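# Lift the plastic card off the box and hold it

## Task

Raise the plastic card from the box and keep it motionless above the table, held by contacts on two opposite sides. Every part of the card must end up at least about three finger-widths above the height where it lay on the box. While it is in the air, never press the card edge to edge hard enough that a real card would bend, because that is an immediate failure. When the job ends, no hand motor may still show moving in hand_stopped_by.

## Robot and tools

Robot: a single six-joint arm carrying a five-finger right hand. A wrist force-torque sensor and three cameras are available: cam_head_left, cam_head_right and cam_wrist, each 504x504 pixels.

Frames. The scene frame has its origin on the table top straight under the arm base. +z is up, and +y is to the left when you face along +x. Result poses are in this frame: end_effector_position in metres and end_effector_quat_wxyz. The controlled spot is the hand point, 0.05 m in front of the palm, where the index pad would meet the thumb tip in a pinch. The hand point has its own axes. +z runs along the straightened fingers, which extend 0.06 to 0.07 m past the point. +y leaves the palm face. +x crosses the palm away from the thumb. A bracket on the little-finger side of the wrist stands out 0.03 m further along +y and 0.11 m across the palm, and it can collide with things.

Row format. Every command row has 14 numbers, each in [-1, 1], in this order: dx, dy, dz, rx, ry, rz, little, ring, middle, index, thumb_bend, thumb_turn, force_limit, speed.
- dx..rz are an offset, not a pose. They are given in the hand point's own axes and scaled so that 1.0 equals 0.6 m or 180 degrees. rx, ry, rz form one rotation vector.
- The offset is counted from the hand point pose in the most recent result that reports it. For a second or later call within one reply, it is counted from wherever the robot is when that call begins.
- Rows do not accumulate: each row is measured from that same base pose. All zeros therefore pulls the arm back to the base pose and does not act as a pause.
- little..thumb_turn are absolute finger targets. For the four fingers and thumb_bend, +1 is straight/open and -1 is fully curled. For thumb_turn, +1 places the thumb beside the palm and -1 swings it in front of the palm, opposite the fingers. A pinch is roughly index -0.22, thumb_bend -0.75, thumb_turn -0.57.
- force_limit sets the fingertip load at which a closing motor halts. It runs linearly from about 0 N at -1 to 10 N at +1, or 15 N for the two thumb motors. It has no effect on opening.
- speed runs from nearly zero at -1 to full at +1. At full speed a complete finger stroke takes 0.6 s. For a gentle grip, close at -0.9 or lower, because fast fingers overshoot the force limit.

Tools.
- execute_actions {"actions": [...], "pictures": bool}. The list holds at most one item.
  - An empty list only reports the current state.
  - {"rows": [[14 numbers], ...], "steps": n} runs up to 15 steps of 1/30 s each, with a default of 15. One row is used per step, and the final row repeats if there are fewer rows than steps.
  - {"steps": n} alone waits up to 300 steps, counted from the last result, so thinking time is included.
  - A refused call sends nothing to the robot.
- move {"target": one 14-number row, "speed": m/s, "stop_force": N}. It drives the hand point in a straight line toward the target offset over 0.5 to 10 s; longer paths stop short after 10 s.
  - speed ranges from 0.002 to 0.5 with a default of 0.25. Rotation is capped at twice that value in rad/s.
  - stop_force is optional, from 13 to 80 N. It ends the path once the wrist senses that much added push against the motion for two consecutive steps. The arm then backs up two steps and holds. The press can briefly exceed stop_force, and more so at higher speeds.
  - Leave stop_force out when moving away from something you are pressing on. It is unreliable on moves that rotate the hand.
  - The result adds a "move:" line giving the ending and the distance from target. Possible endings are done, contact, off_target, moving, held and fault. limits=paced means the pose was clipped; limits=held means a check blocked some steps.
- wait {"seconds": 0 to 10}. It runs the scene without sending anything new.
- zoom_image {"camera": name, "region": [x0, y0, x1, y1]}. Pixel coordinates with (0,0) at the top-left; the region can be at most 504 by 504.
- show_instructions {}. Shows the reference image pages.
- finished_scene {"scene": n}. Call it only after the card is held still and every hand motor reads target, force or stalled.

Motion behaviour.
- Each control step, the commanded pose is clipped to within 100 mm and 16 degrees of the measured pose. The arm follows about 0.17 s behind commands, and joint speed and acceleration are limited.
- Always check the reported pose and send the remainder in the next call. After an action ends, the arm only continues to the last clipped pose.
- Rotating the hand shifts the hand point slightly.
- Positions are reported with some error at long reach.
- A "pose unreachable" line or HELD marks mean a clearance check altered or blocked the command.

Hand behaviour.
- A motor moves only when its target changes by 0.01 or more. It runs until it reaches the target, or, while closing, until its load reaches force_limit. It then locks, holding at least 15 N.
- If the motor is blocked first, hand_stopped_by reads moving for the expected duration, then stalled. fault means the motor is dead.
- To squeeze harder, raise force_limit and send a target further closed than hand_measured. To loosen, send a target more open than hand_measured.
- hand_measured, hand_stopped_by and hand_load_n list six values in the same order as the finger numbers. hand_load_n is positive when something pushes a finger open. Loads near zero signal a lost grip.
- For whole-hand wraps (objects 0.035 to 0.08 m across), turn the thumb in front of the palm before reaching the object.

Wrist force and torque are given along the hand point axes. A press reads as force pointing from the surface into the arm. Readings carry offsets of a few newtons and noise, and saturate near 100 N.

Avoid:
- Joint torque overload or any outside force of 150 N. Either stops the arm for 10 s, and this stiff arm can fault even slightly past a firm contact.
- Fast impacts.
- Squeezing the card edge to edge.
- Dropping or sliding the card.
- Pushing anything off the table.
- Long loaded holds. Motors warn at 70 °C (MOTOR HOT) and brake at 85 °C (OVER-TEMPERATURE FAULT).

Objects may occasionally get a small external nudge.

Each tool is called after ">>>" as name(argument=value, ...) on one line, values as JSON.

Reference images:

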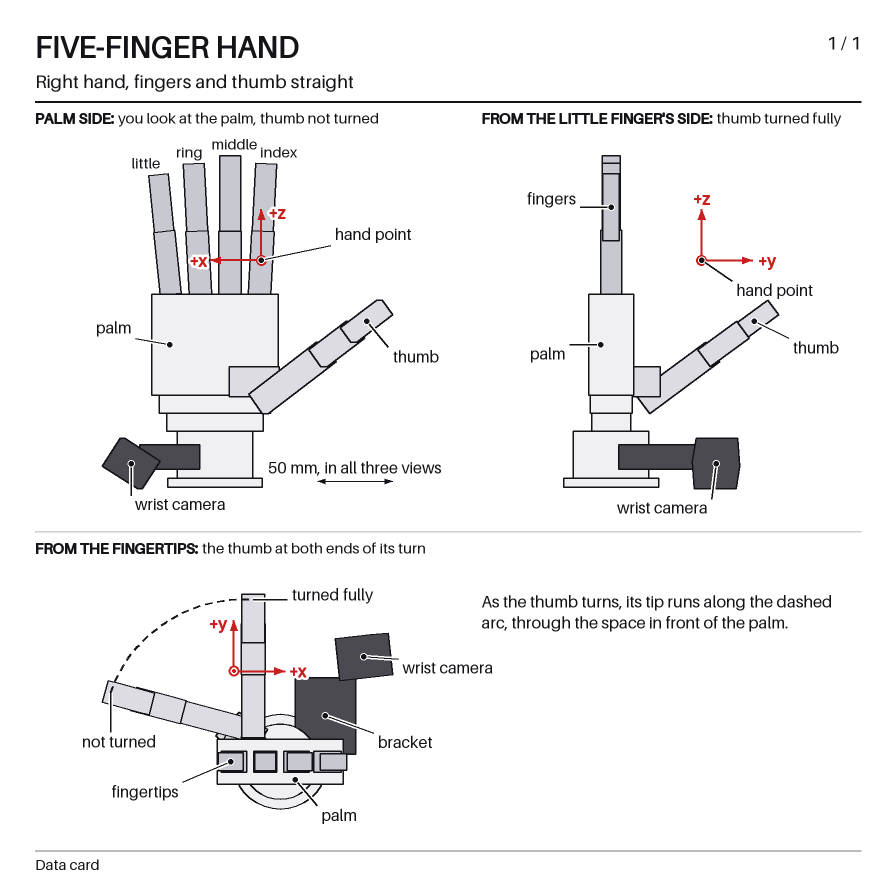

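## Session

>>> execute_actions(actions=[])

Scene clock: 0.00 s of 6000.00 s.
end_effector_position=(+1.1749, +0.3090, +0.3040) hand_measured=(+1.000, +1.000, +1.000, +1.000, +1.000, +1.000) hand_load_n=(+0.0, +0.0, +0.0, +0.0, +0.0, +0.0) hand_stopped_by=(target, target, target, target, target, target) hand_force_limit=0.00 hand_speed=-0.80 end_effector_quat_wxyz=(+0.377, +0.647, +0.557, +0.360) end_effector_velocity=(+0.000, -0.000, +0.001) end_effector_angular_velocity=(-0.000, +0.000, -0.000)
Joint positions: [ 0.244 -0.697  0.921  0.265  1.848  0.185]
Joint velocities: [-0.    -0.    -0.001  0.001  0.     0.   ]
Joint torques (N m, as the arm reports them, + toward a larger angle): no reading
Wrist force (N, on the end effector, along its own x y z axes, offset not removed): no reading
Wrist torque (N m, same axes, about the end effector's origin, offset not removed): no reading
Hand target: +1.175, +0.309, +0.304; +0.377, +0.647, +0.557, +0.360

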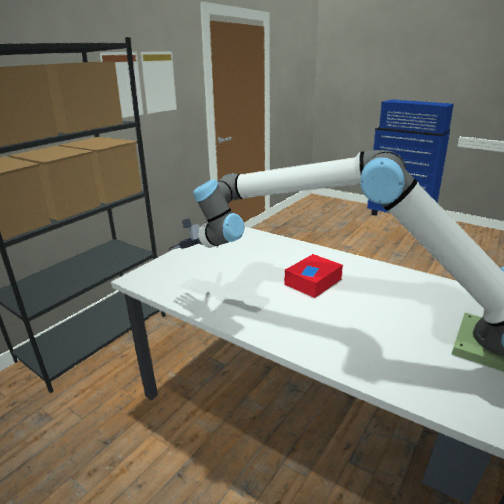

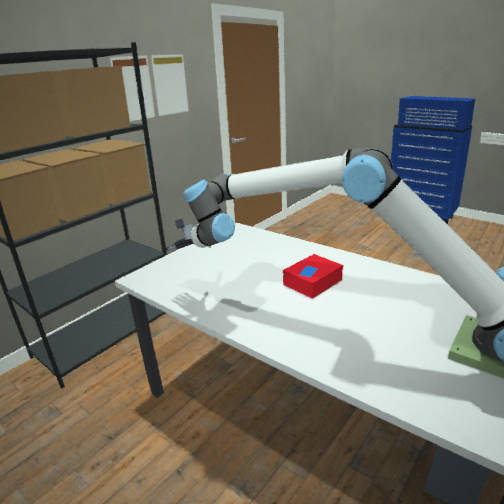

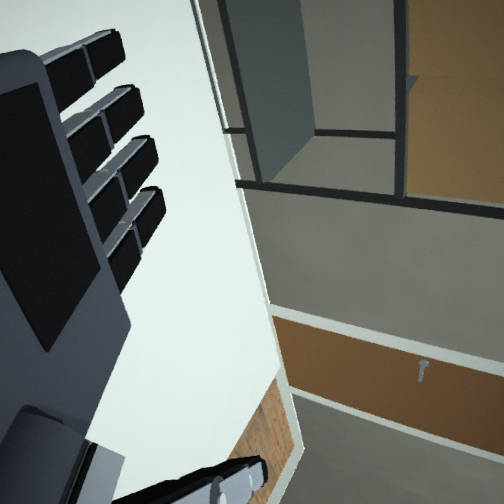

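>>> zoom_image(camera="cam_head_left", region=[270, 240, 360, 310])

>>> zoom_image(camera="cam_head_right", region=[270, 240, 360, 310])

Region (270, 240, 360, 310) of cam_head_left's 504x504 image, scaled by 5.600, with more detail than that image has.

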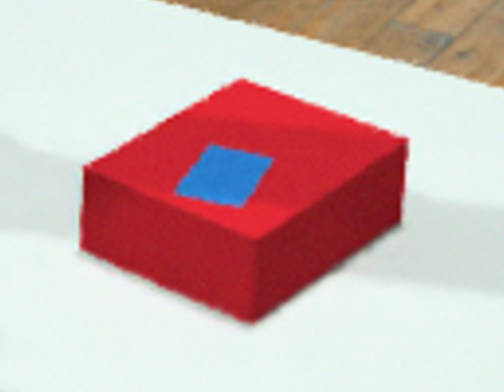

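Region (270, 240, 360, 310) of cam_head_right's 504x504 image, scaled by 5.600, with more detail than that image has.

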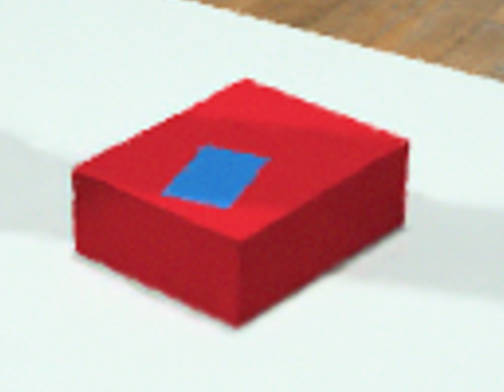

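>>> move(target=[-0.515,-0.349,-0.534,0.273,-0.260,0.403,-1,-1,-1,1,1,1,0,0.5], speed=0.3)

Scene clock: 7.27 s of 6000.00 s.
end_effector_position=(+0.7601, +0.0505, +0.2507) hand_measured=(-1.000, -1.000, -1.000, +1.000, +1.000, +1.000) hand_load_n=(+0.0, +0.0, +0.0, +0.0, +0.0, +0.0) hand_stopped_by=(target, target, target, target, target, target) hand_force_limit=0.00 hand_speed=0.50 end_effector_quat_wxyz=(+0.001, +1.000, +0.000, +0.001) end_effector_velocity=(-0.001, -0.001, -0.001) end_effector_angular_velocity=(+0.003, +0.003, -0.003)
Joint positions: [-0.04  -0.947  1.285  1.225  1.581  1.495]
Joint velocities: [-0.003 -0.001  0.003  0.    -0.003  0.001]
Joint torques (N m, as the arm reports them, + toward a larger angle): [ -11.83 -104.21  -31.27    6.86   -2.11    2.16]
Wrist force (N, on the end effector, along its own x y z axes, offset not removed): [-0.8 1.8 0.2]
Wrist torque (N m, same axes, about the end effector's origin, offset not removed): [-0.04 0.15 0.16]
Hand target: +0.760, +0.050, +0.251; +0.001, +1.000, +0.000, +0.001
Off the commanded pose: 0.000 m, 0 deg.
After step 90, 0.80 s passed at rest.
move: done
camera_calibration (this result's frames):
cam_wrist: T_world_to_cam=[[-0.0992536, -0.994627, -0.0294274, 0.136511], [-0.842366, 0.0682436, 0.534568, 0.502306], [-0.529687, 0.0778464, -0.844613, 0.741073], [0, 0, 0, 1]] pos_world=[0.829211, 0.0438088, 0.361421]

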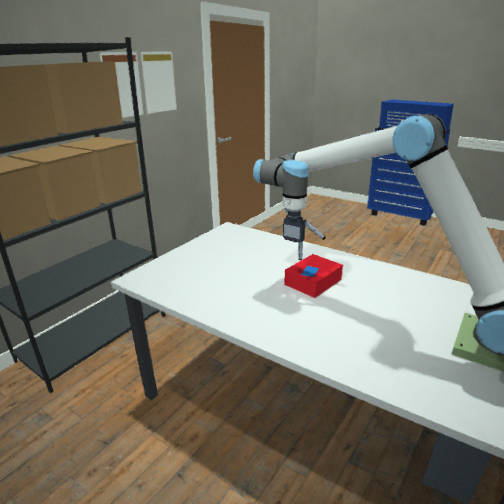

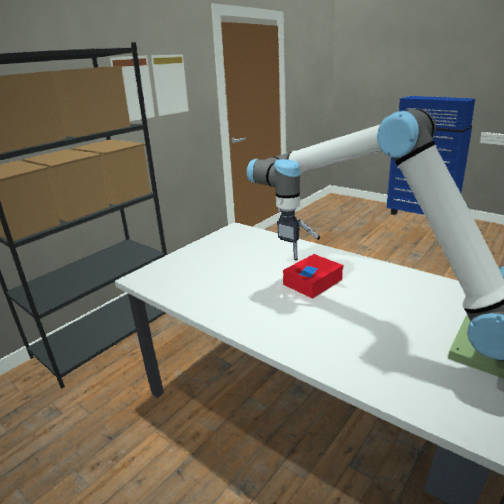

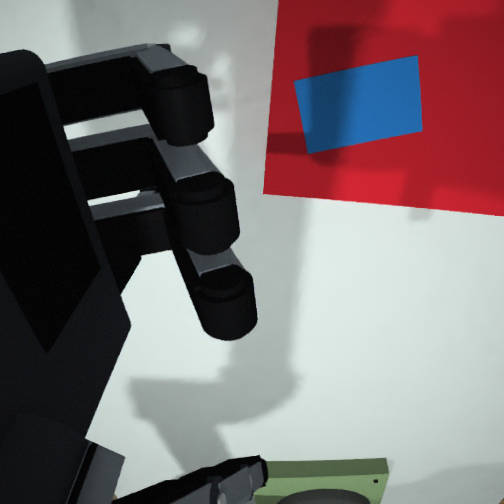

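>>> move(target=[-0.008,0.142,0.143,0,0,0,-1,-1,-1,0.5,1,1,0,0.5], speed=0.15)

>>> move(target=[0,0,0.08,0,0,0,-1,-1,-1,0.5,1,1,0,0.5], speed=0.006, stop_force=13)

Scene clock: 9.67 s of 6000.00 s.
end_effector_position=(+0.7557, -0.0348, +0.1651) hand_measured=(-1.000, -1.000, -1.000, +0.500, +1.000, +1.000) hand_load_n=(+0.0, +0.0, +0.0, +0.0, +0.0, +0.0) hand_stopped_by=(target, target, target, target, target, target) hand_force_limit=0.00 hand_speed=0.50 end_effector_quat_wxyz=(+0.001, +1.000, +0.000, +0.001) end_effector_velocity=(+0.001, -0.001, -0.001) end_effector_angular_velocity=(-0.000, -0.001, +0.000)
Joint positions: [-0.151 -0.909  1.383  1.089  1.58   1.384]
Joint velocities: [-0.001  0.001  0.    -0.002 -0.    -0.002]
Joint torques (N m, as the arm reports them, + toward a larger angle): [-13.01 -67.36 -29.47   0.88  -2.08  -2.44]
Wrist force (N, on the end effector, along its own x y z axes, offset not removed): [1.5 4.9 -0.7]
Wrist torque (N m, same axes, about the end effector's origin, offset not removed): [0.57 -0.18 0.51]
Hand target: +0.756, -0.035, +0.165; +0.001, +1.000, +0.000, +0.001
Off the commanded pose: 0.000 m, 0 deg.
move: done
camera_calibration (this result's frames):
cam_wrist: T_world_to_cam=[[-0.099256, -0.994626, -0.0294416, 0.0487686], [-0.842384, 0.0682407, 0.534539, 0.550152], [-0.529657, 0.0778573, -0.844631, 0.673128], [0, 0, 0, 1]] pos_world=[0.824807, -0.0414442, 0.275903]

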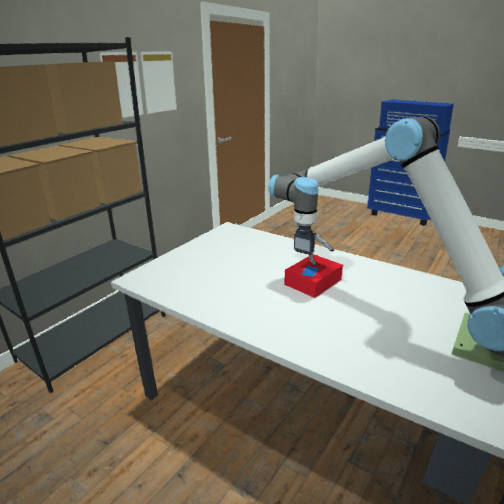

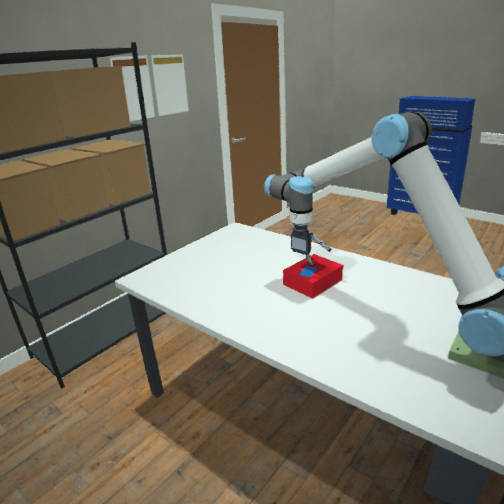

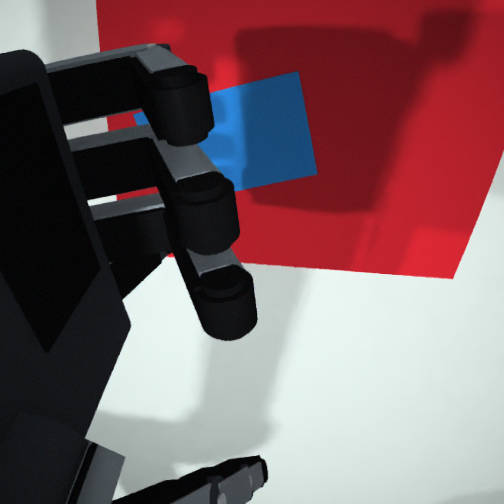

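Scene clock: 16.00 s of 6000.00 s.
end_effector_position=(+0.7557, -0.0348, +0.1293) hand_measured=(-1.000, -1.000, -1.000, +0.500, +1.000, +1.000) hand_load_n=(+0.0, +0.0, +0.0, -8.0, +0.0, +0.0) hand_stopped_by=(target, target, target, target, target, target) hand_force_limit=0.00 hand_speed=0.50 end_effector_quat_wxyz=(+0.001, +1.000, +0.000, +0.001) end_effector_velocity=(+0.000, -0.000, +0.001) end_effector_angular_velocity=(-0.000, -0.001, -0.001)
Joint positions: [-0.152 -0.881  1.404  1.04   1.58   1.383]
Joint velocities: [-0.001 -0.001 -0.001  0.001  0.     0.   ]
Joint torques (N m, as the arm reports them, + toward a larger angle): [-13.88 -88.96 -34.18   3.99  -0.94  -2.56]
Wrist force (N, on the end effector, along its own x y z axes, offset not removed): [0.7 -3.0 -20.2]
Wrist torque (N m, same axes, about the end effector's origin, offset not removed): [0.54 -0.13 0.21]
Hand target: +0.756, -0.035, +0.130; +0.001, +1.000, +0.000, +0.001
Off the commanded pose: 0.012 m, 0 deg.
move: contact
camera_calibration (this result's frames):
cam_wrist: T_world_to_cam=[[-0.0992458, -0.994626, -0.0294704, 0.0476645], [-0.842336, 0.0682093, 0.534619, 0.569309], [-0.529736, 0.0778827, -0.844579, 0.642961], [0, 0, 0, 1]] pos_world=[0.824879, -0.0414993, 0.240073]

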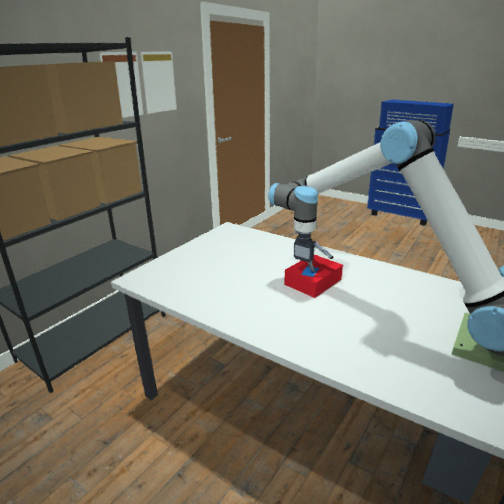

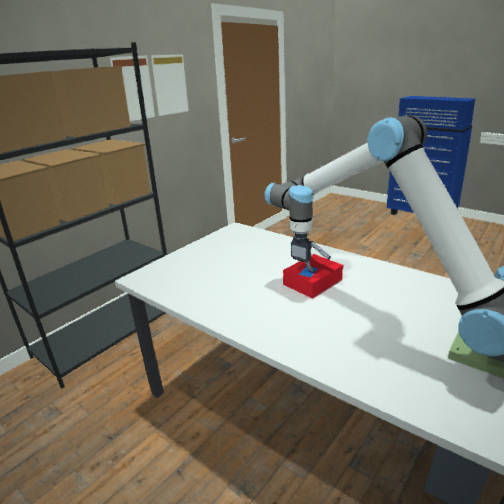

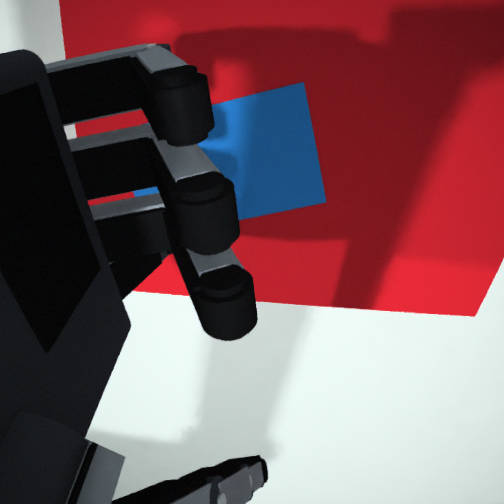

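>>> move(target=[0,-0.095,0.001,0,0,0,-1,-1,-1,0.5,1,1,0,0.5], speed=0.02)

Scene clock: 19.73 s of 6000.00 s.
end_effector_position=(+0.7556, +0.0220, +0.1286) hand_measured=(-1.000, -1.000, -1.000, +0.498, +1.000, +1.000) hand_load_n=(+0.0, +0.0, +0.0, -17.0, +0.0, +0.0) hand_stopped_by=(target, target, target, target, target, target) hand_force_limit=0.00 hand_speed=0.50 end_effector_quat_wxyz=(+0.001, +1.000, +0.000, +0.001) end_effector_velocity=(-0.001, +0.002, +0.000) end_effector_angular_velocity=(+0.000, +0.002, -0.000)
Joint positions: [-0.079 -0.874  1.394  1.043  1.581  1.457]
Joint velocities: [ 0.003  0.    -0.     0.002  0.     0.003]
Joint torques (N m, as the arm reports them, + toward a larger angle): [ 12.68 -50.9  -32.42   3.86  -0.44   2.54]
Wrist force (N, on the end effector, along its own x y z axes, offset not removed): [2.6 4.9 -22.7]
Wrist torque (N m, same axes, about the end effector's origin, offset not removed): [0.11 -0.43 0.28]
Hand target: +0.756, +0.022, +0.129; +0.001, +1.000, +0.000, +0.001
Off the commanded pose: 0.000 m, 0 deg.
move: done
camera_calibration (this result's frames):
cam_wrist: T_world_to_cam=[[-0.0992362, -0.994628, -0.0294588, 0.104152], [-0.842328, 0.0682063, 0.534631, 0.565692], [-0.52975, 0.0778687, -0.844572, 0.637894], [0, 0, 0, 1]] pos_world=[0.824758, 0.0153368, 0.239379]

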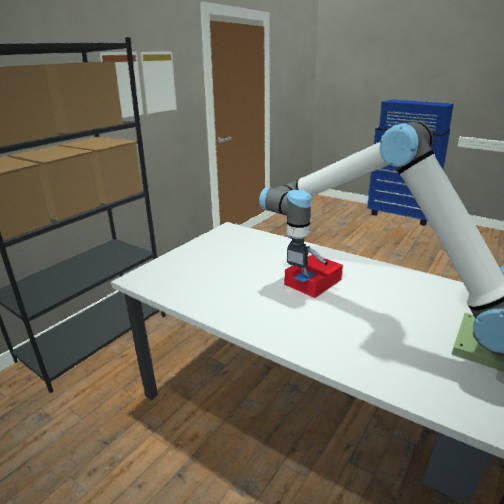

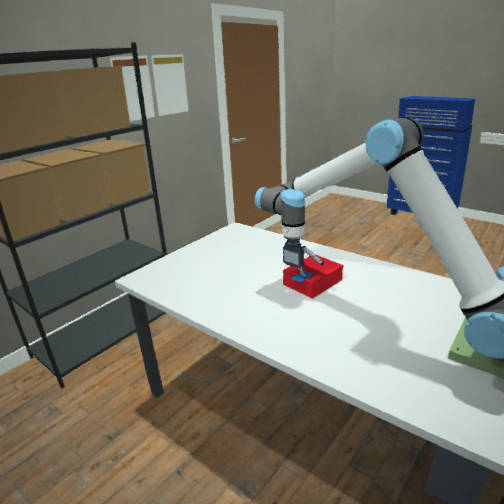

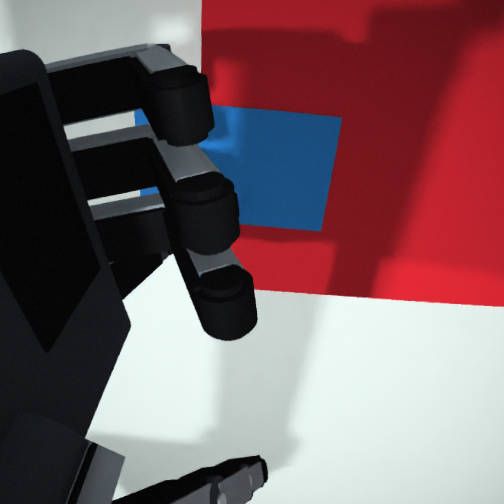

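The card slid and rotated. Lift away to look.

>>> move(target=[0,-0.15,-0.15,0,0,0,-1,-1,-1,0.5,1,1,0,0.5], speed=0.15)

>>> zoom_image(camera="cam_head_left", region=[260, 220, 360, 310])

Scene clock: 21.43 s of 6000.00 s.
end_effector_position=(+0.7552, +0.1120, +0.2183) hand_measured=(-1.000, -1.000, -1.000, +0.500, +1.000, +1.000) hand_load_n=(+0.0, +0.0, +0.0, +0.0, +0.0, +0.0) hand_stopped_by=(target, target, target, target, target, target) hand_force_limit=0.00 hand_speed=0.50 end_effector_quat_wxyz=(+0.001, +1.000, +0.000, +0.001) end_effector_velocity=(+0.000, +0.001, +0.002) end_effector_angular_velocity=(-0.000, -0.000, -0.000)
Joint positions: [ 0.038 -0.916  1.296  1.185  1.582  1.573]
Joint velocities: [ 0.002 -0.001 -0.003  0.003  0.     0.002]
Joint torques (N m, as the arm reports them, + toward a larger angle): [   8.57 -105.65  -44.14    7.      1.77    2.62]
Wrist force (N, on the end effector, along its own x y z axes, offset not removed): [1.8 3.8 2.0]
Wrist torque (N m, same axes, about the end effector's origin, offset not removed): [0.26 -0.25 0.36]
Hand target: +0.755, +0.112, +0.218; +0.001, +1.000, +0.000, +0.001
Off the commanded pose: 0.000 m, 0 deg.
move: done
camera_calibration (this result's frames):
cam_wrist: T_world_to_cam=[[-0.0992336, -0.994629, -0.0294417, 0.196313], [-0.842312, 0.0682108, 0.534657, 0.511207], [-0.529777, 0.077855, -0.844556, 0.706445], [0, 0, 0, 1]] pos_world=[0.824335, 0.105388, 0.329092]

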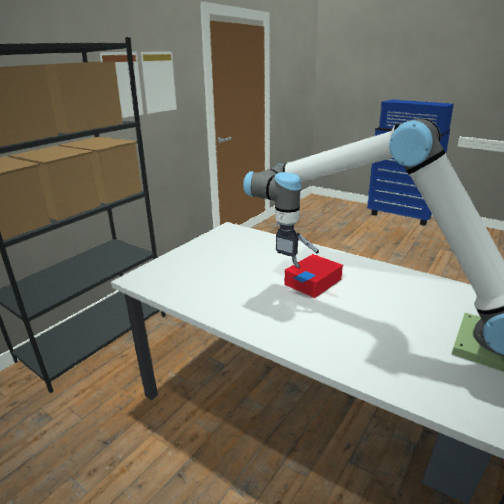

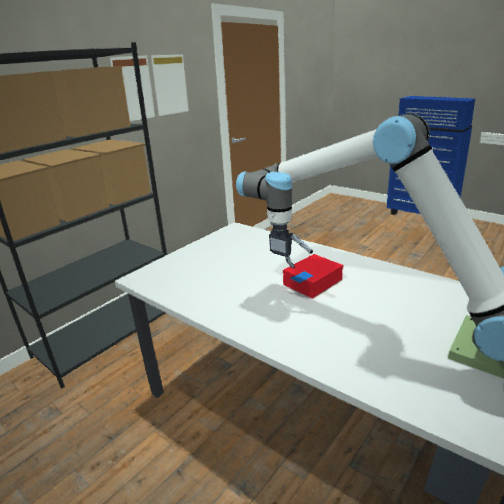

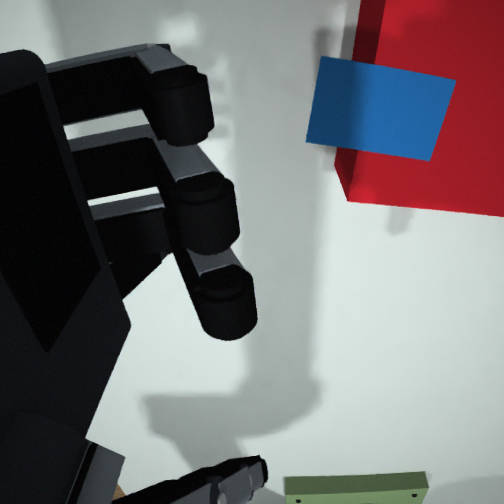

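Region (260, 220, 360, 310) of cam_head_left's 504x504 image, scaled by 5.040, with more detail than that image has; it fills the top 454 rows of this view, and the rest is white.

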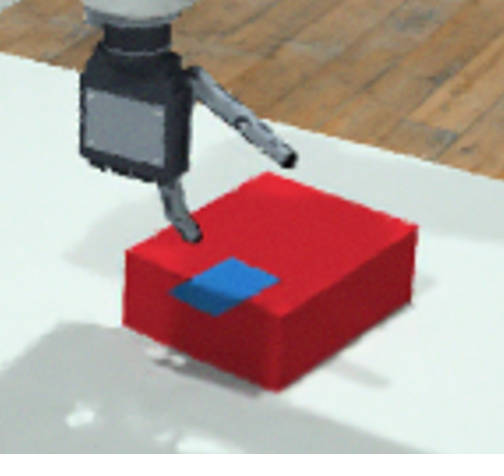

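>>> execute_actions(actions=[{"rows":[[0,0,0,0,0,0,-1,-1,-1,-0.22,-0.75,-0.57,0,0.5]],"steps":15}])

>>> zoom_image(camera="cam_head_left", region=[260, 210, 340, 290])

Scene clock: 22.80 s of 6000.00 s.
end_effector_position=(+0.7552, +0.1121, +0.2184) hand_measured=(-1.000, -1.000, -1.000, -0.220, +0.374, +0.150) hand_load_n=(+0.0, +0.0, +0.0, +0.0, +0.0, -0.5) hand_stopped_by=(target, target, target, target, moving, moving) hand_force_limit=0.00 hand_speed=0.50 end_effector_quat_wxyz=(+0.001, +1.000, +0.000, +0.001) end_effector_velocity=(+0.000, +0.000, -0.001) end_effector_angular_velocity=(+0.000, -0.002, +0.000)
Joint positions: [ 0.038 -0.916  1.295  1.186  1.582  1.573]
Joint velocities: [ 0.     0.     0.001 -0.003 -0.    -0.   ]
Joint torques (N m, as the arm reports them, + toward a larger angle): [ -13.06 -102.3   -31.      1.21    1.54   -2.59]
Wrist force (N, on the end effector, along its own x y z axes, offset not removed): [-0.6 1.6 -1.4]
Wrist torque (N m, same axes, about the end effector's origin, offset not removed): [0.20 0.20 0.15]
Hand target: +0.755, +0.112, +0.218; +0.001, +1.000, +0.000, +0.001
Off the commanded pose: 0.000 m, 0 deg.
Steps of this call (steps 1 to 26: nothing new was sent; steps 27 to 41: all 15 steps of this action). Readings (end_effector_position | what the end effector reports):
27: (+0.7552, +0.1122, +0.2185) | hand_measured=(-1.000, -1.000, -1.000, +0.500, +1.000, +1.000) hand_load_n=(+0.0, +0.0, +0.0, +0.0, +0.0, +0.0) hand_stopped_by=(target, target, target, moving, moving, moving) hand_force_limit=0.00 hand_speed=0.50
28: (+0.7552, +0.1122, +0.2185) | hand_measured=(-1.000, -1.000, -1.000, +0.500, +1.000, +1.000) hand_load_n=(+0.0, +0.0, +0.0, +0.0, +0.0, +0.0) hand_stopped_by=(target, target, target, moving, moving, moving) hand_force_limit=0.00 hand_speed=0.50
30: (+0.7552, +0.1122, +0.2185) | hand_measured=(-1.000, -1.000, -1.000, +0.424, +0.952, +0.936) hand_load_n=(+0.0, +0.0, +0.0, -0.5, +0.0, -0.5) hand_stopped_by=(target, target, target, moving, moving, moving) hand_force_limit=0.00 hand_speed=0.50
34: (+0.7552, +0.1122, +0.2185) | hand_measured=(-1.000, -1.000, -1.000, +0.092, +0.742, +0.650) hand_load_n=(+0.0, +0.0, +0.0, -0.5, +0.0, -0.5) hand_stopped_by=(target, target, target, moving, moving, moving) hand_force_limit=0.00 hand_speed=0.50
41: the state above
camera_calibration (this result's frames):
cam_wrist: T_world_to_cam=[[-0.0991214, -0.99464, -0.0294292, 0.196321], [-0.842292, 0.0681185, 0.534699, 0.511139], [-0.529829, 0.0777881, -0.84453, 0.706511], [0, 0, 0, 1]] pos_world=[0.824318, 0.105492, 0.329142]

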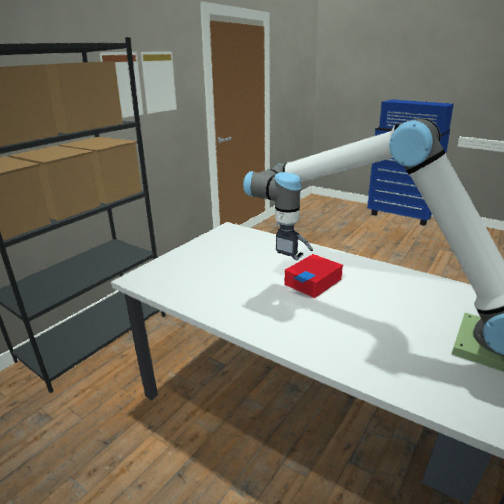

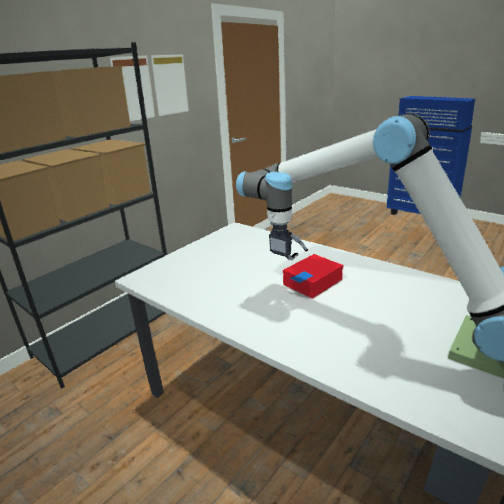

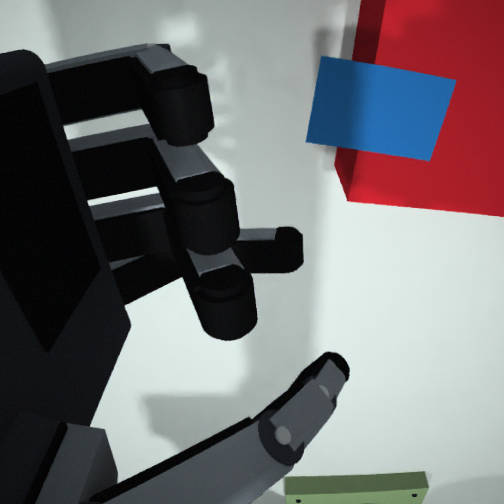

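Region (260, 210, 340, 290) of cam_head_left's 504x504 image, scaled by 6.300, with more detail than that image has.

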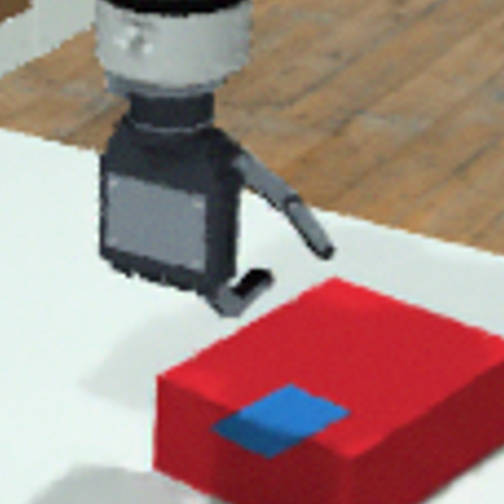

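>>> wait(seconds=0.8)

>>> zoom_image(camera="cam_head_left", region=[270, 220, 330, 280])

Scene clock: 23.83 s of 6000.00 s.
end_effector_position=(+0.7552, +0.1120, +0.2183) hand_measured=(-1.000, -1.000, -1.000, -0.220, -0.746, -0.570) hand_load_n=(+0.0, +0.0, +0.0, +1.5, +2.0, +0.0) hand_stopped_by=(target, target, target, target, target, target) hand_force_limit=0.00 hand_speed=0.50 end_effector_quat_wxyz=(+0.001, +1.000, +0.000, +0.001) end_effector_velocity=(+0.000, -0.000, +0.000) end_effector_angular_velocity=(-0.000, -0.000, +0.000)
Joint positions: [ 0.038 -0.916  1.296  1.185  1.582  1.573]
Joint velocities: [-0. -0. -0.  0.  0. -0.]
Joint torques (N m, as the arm reports them, + toward a larger angle): [-13.06 -96.3  -30.47   1.34   0.76  -2.46]
Wrist force (N, on the end effector, along its own x y z axes, offset not removed): [3.9 0.9 -1.5]
Wrist torque (N m, same axes, about the end effector's origin, offset not removed): [0.04 -0.56 0.56]
Hand target: +0.755, +0.112, +0.218; +0.001, +1.000, +0.000, +0.001
Off the commanded pose: 0.000 m, 0 deg.
Steps of this call (steps 1 to 31: nothing new was sent). Readings (end_effector_position | what the end effector reports):
1: (+0.7552, +0.1121, +0.2184) | hand_measured=(-1.000, -1.000, -1.000, -0.220, +0.320, +0.078) hand_load_n=(+0.0, +0.0, +0.0, +0.0, +0.0, -0.5) hand_stopped_by=(target, target, target, target, moving, moving) hand_force_limit=0.00 hand_speed=0.50
2: (+0.7552, +0.1121, +0.2184) | hand_measured=(-1.000, -1.000, -1.000, -0.220, +0.268, +0.008) hand_load_n=(+0.0, +0.0, +0.0, +0.0, +0.0, -0.5) hand_stopped_by=(target, target, target, target, moving, moving) hand_force_limit=0.00 hand_speed=0.50
4: (+0.7552, +0.1121, +0.2184) | hand_measured=(-1.000, -1.000, -1.000, -0.220, +0.162, -0.136) hand_load_n=(+0.0, +0.0, +0.0, +0.0, +0.0, -0.5) hand_stopped_by=(target, target, target, target, moving, moving) hand_force_limit=0.00 hand_speed=0.50
8: (+0.7552, +0.1121, +0.2184) | hand_measured=(-1.000, -1.000, -1.000, -0.220, -0.048, -0.422) hand_load_n=(+0.0, +0.0, +0.0, +0.0, +0.0, -0.5) hand_stopped_by=(target, target, target, target, moving, moving) hand_force_limit=0.00 hand_speed=0.50
31: the state above
camera_calibration (this result's frames):
cam_wrist: T_world_to_cam=[[-0.0992321, -0.994629, -0.0294354, 0.196309], [-0.842321, 0.0682143, 0.534641, 0.511209], [-0.529762, 0.0778477, -0.844566, 0.706449], [0, 0, 0, 1]] pos_world=[0.824332, 0.105388, 0.329108]

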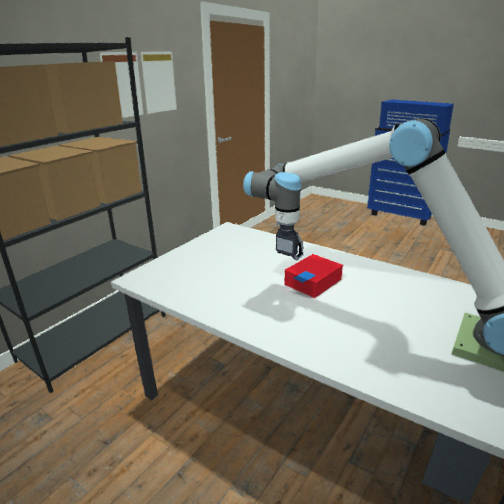

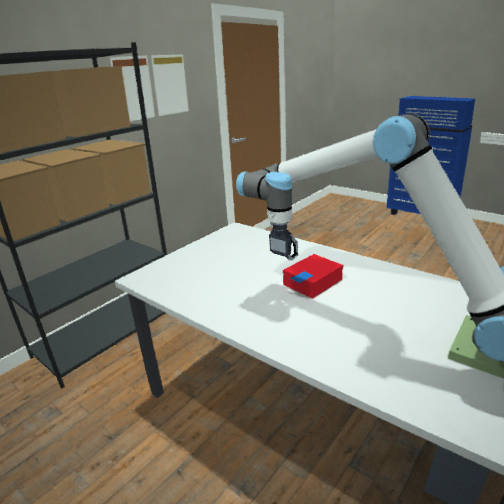

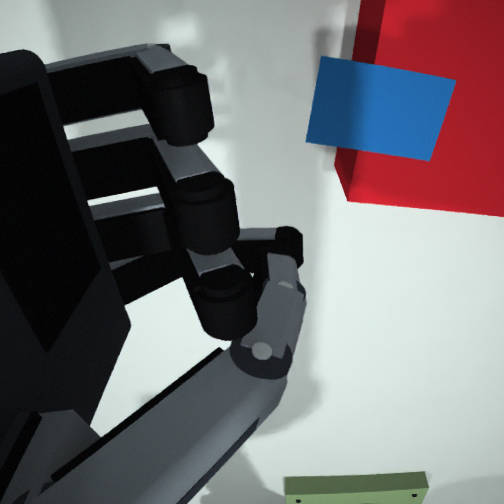

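Region (270, 220, 330, 280) of cam_head_left's 504x504 image, scaled by 8.400, with more detail than that image has.

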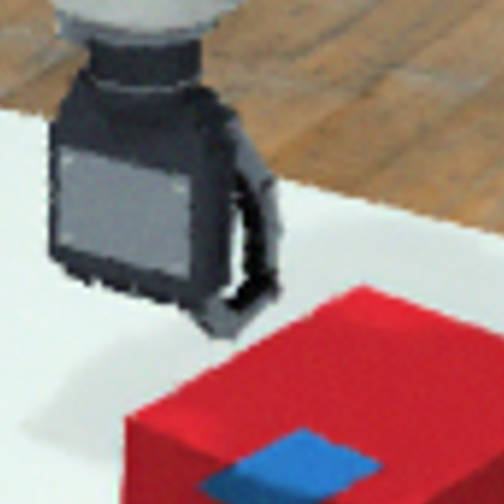

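>>> move(target=[0.042,-0.03,0.24,0,0,0,-1,-1,-1,0.05,-0.3,-0.57,0,0.5], speed=0.12)

>>> zoom_image(camera="cam_head_left", region=[260, 230, 340, 310])

Scene clock: 26.73 s of 6000.00 s.
end_effector_position=(+0.7807, +0.1298, +0.0745) hand_measured=(-1.000, -1.000, -1.000, +0.050, -0.300, -0.570) hand_load_n=(+0.0, +0.0, +0.0, +0.0, +0.0, +0.0) hand_stopped_by=(target, target, target, target, target, target) hand_force_limit=0.00 hand_speed=0.50 end_effector_quat_wxyz=(+0.001, +1.000, +0.000, +0.001) end_effector_velocity=(-0.001, -0.000, -0.001) end_effector_angular_velocity=(-0.000, +0.002, -0.001)
Joint positions: [ 0.058 -0.763  1.301  1.027  1.582  1.594]
Joint velocities: [-0.     0.001  0.001 -0.     0.     0.001]
Joint torques (N m, as the arm reports them, + toward a larger angle): [  9.66 -73.34 -41.16   0.9    1.92   2.47]
Wrist force (N, on the end effector, along its own x y z axes, offset not removed): [3.1 5.8 -1.3]
Wrist torque (N m, same axes, about the end effector's origin, offset not removed): [0.66 -0.33 0.56]
Hand target: +0.781, +0.130, +0.074; +0.001, +1.000, +0.000, +0.001
Off the commanded pose: 0.000 m, 0 deg.
move: done
camera_calibration (this result's frames):
cam_wrist: T_world_to_cam=[[-0.0992312, -0.994629, -0.0294343, 0.212267], [-0.842327, 0.0682149, 0.534633, 0.608354], [-0.529754, 0.0778456, -0.844571, 0.597059], [0, 0, 0, 1]] pos_world=[0.849791, 0.12315, 0.185261]

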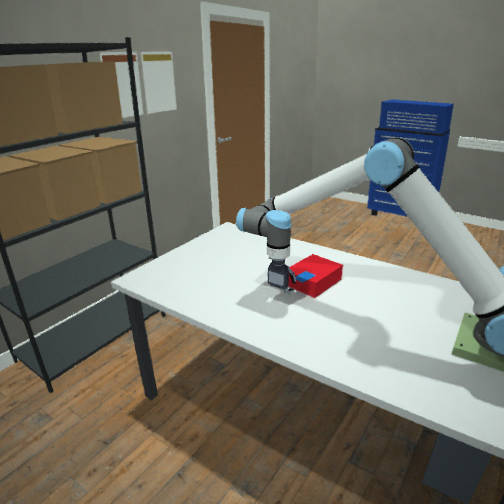

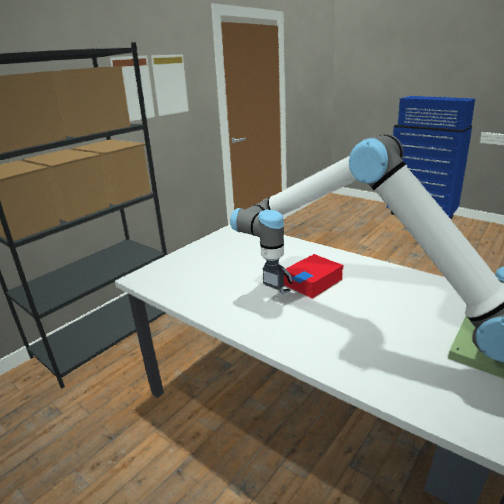

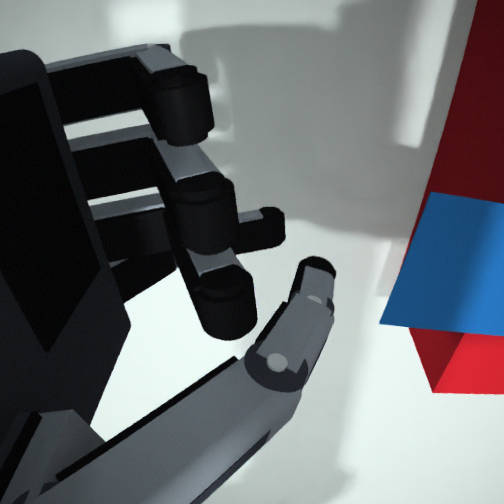

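Region (260, 230, 340, 310) of cam_head_left's 504x504 image, scaled by 6.300, with more detail than that image has.

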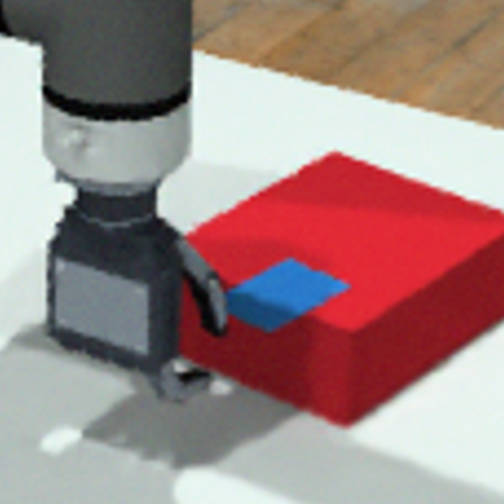

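>>> move(target=[0,0.05,0,0,0,0,-1,-1,-1,0.05,0,-0.57,0,0.5], speed=0.03)

>>> zoom_image(camera="cam_head_left", region=[270, 240, 330, 300])

Scene clock: 29.07 s of 6000.00 s.
end_effector_position=(+0.7807, +0.1000, +0.0745) hand_measured=(-1.000, -1.000, -1.000, +0.050, +0.000, -0.570) hand_load_n=(+0.0, +0.0, +0.0, +0.0, +0.0, +0.0) hand_stopped_by=(target, target, target, target, target, target) hand_force_limit=0.00 hand_speed=0.50 end_effector_quat_wxyz=(+0.001, +1.000, +0.000, +0.001) end_effector_velocity=(+0.000, -0.002, -0.000) end_effector_angular_velocity=(+0.000, -0.001, -0.000)
Joint positions: [ 0.022 -0.772  1.318  1.019  1.582  1.557]
Joint velocities: [-0.003 -0.001  0.001 -0.001 -0.    -0.002]
Joint torques (N m, as the arm reports them, + toward a larger angle): [ -11.32 -112.55  -27.14    1.41   -2.     -2.29]
Wrist force (N, on the end effector, along its own x y z axes, offset not removed): [3.5 2.1 -1.2]
Wrist torque (N m, same axes, about the end effector's origin, offset not removed): [0.03 -0.44 0.49]
Hand target: +0.781, +0.100, +0.075; +0.001, +1.000, +0.000, +0.001
Off the commanded pose: 0.000 m, 0 deg.
move: done
camera_calibration (this result's frames):
cam_wrist: T_world_to_cam=[[-0.0992417, -0.994628, -0.0294378, 0.182614], [-0.842328, 0.0682222, 0.53463, 0.610419], [-0.529749, 0.0778538, -0.844574, 0.599456], [0, 0, 0, 1]] pos_world=[0.849858, 0.0933193, 0.185312]

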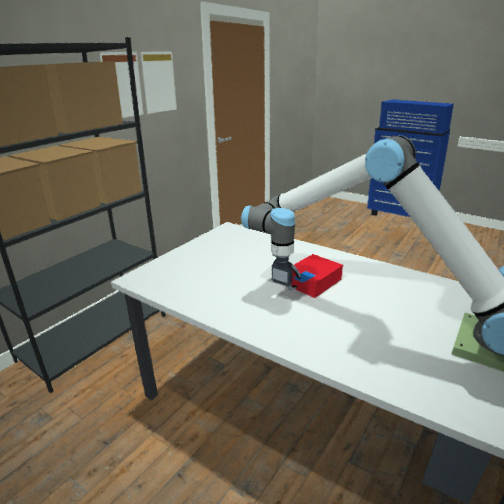

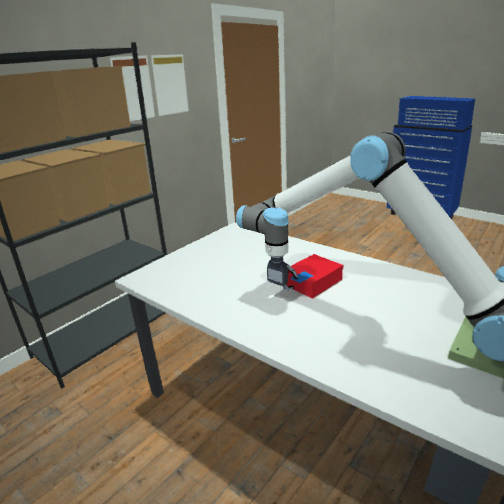

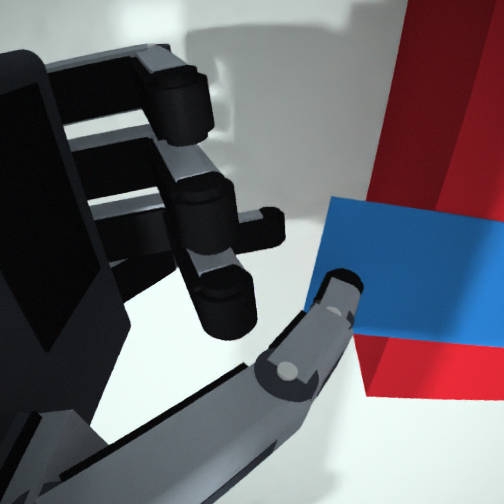

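Region (270, 240, 330, 300) of cam_head_left's 504x504 image, scaled by 8.400, with more detail than that image has.

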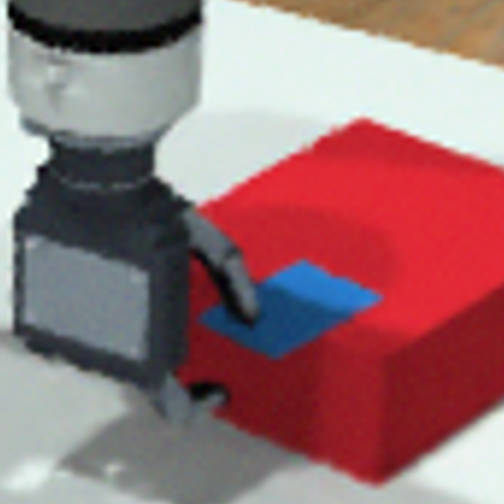

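>>> move(target=[0,0.04,0,0,0,0,-1,-1,-1,0.05,0,-0.57,0,0.5], speed=0.02)

>>> zoom_image(camera="cam_head_left", region=[270, 240, 330, 300])

Scene clock: 31.03 s of 6000.00 s.
end_effector_position=(+0.7808, +0.0761, +0.0746) hand_measured=(-1.000, -1.000, -1.000, +0.050, +0.000, -0.570) hand_load_n=(+0.0, +0.0, +0.0, +0.0, +0.0, +0.0) hand_stopped_by=(target, target, target, target, target, target) hand_force_limit=0.00 hand_speed=0.50 end_effector_quat_wxyz=(+0.001, +1.000, +0.000, +0.001) end_effector_velocity=(-0.000, -0.002, -0.000) end_effector_angular_velocity=(+0.000, -0.000, +0.000)
Joint positions: [-0.008 -0.779  1.33   1.013  1.581  1.527]
Joint velocities: [-0.003 -0.001  0.002 -0.001 -0.    -0.003]
Joint torques (N m, as the arm reports them, + toward a larger angle): [ -11.04 -112.02  -27.27    1.1    -2.07   -2.28]
Wrist force (N, on the end effector, along its own x y z axes, offset not removed): [2.3 3.7 -0.5]
Wrist torque (N m, same axes, about the end effector's origin, offset not removed): [0.37 -0.30 0.39]
Hand target: +0.781, +0.076, +0.075; +0.001, +1.000, +0.000, +0.001
Off the commanded pose: 0.000 m, 0 deg.
move: done
camera_calibration (this result's frames):
cam_wrist: T_world_to_cam=[[-0.0992527, -0.994627, -0.0294409, 0.158925], [-0.842331, 0.0682304, 0.534625, 0.612068], [-0.529743, 0.0778619, -0.844577, 0.601371], [0, 0, 0, 1]] pos_world=[0.84991, 0.0694856, 0.185356]

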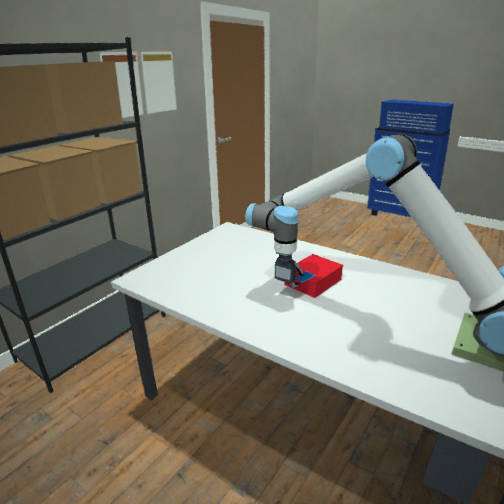

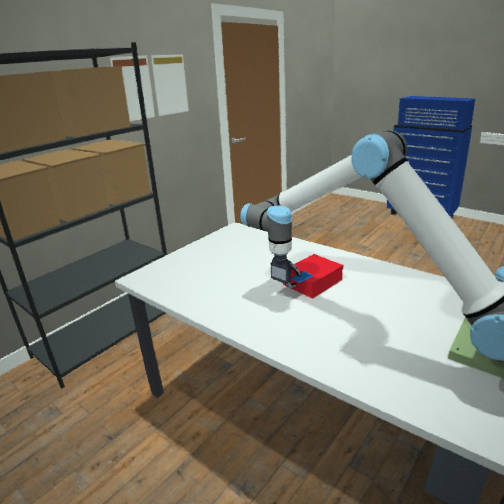

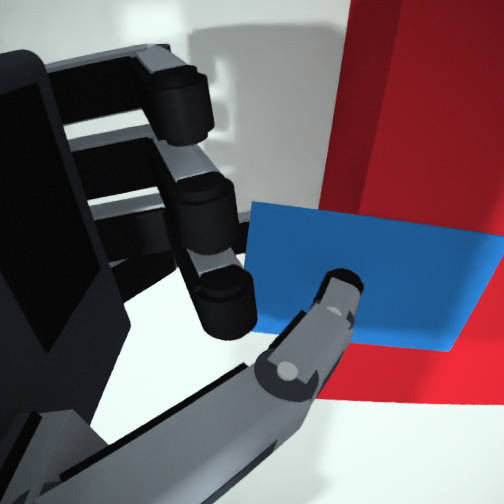

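Region (270, 240, 330, 300) of cam_head_left's 504x504 image, scaled by 8.400, with more detail than that image has.

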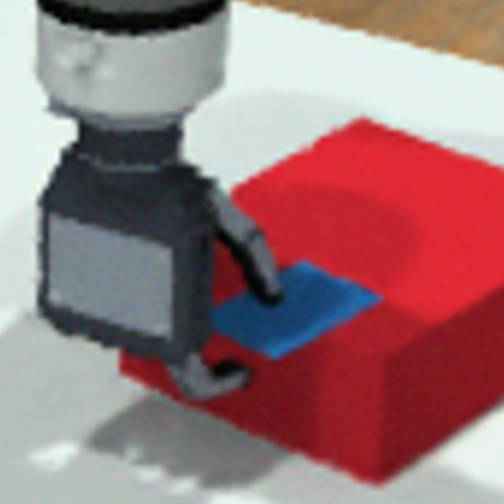

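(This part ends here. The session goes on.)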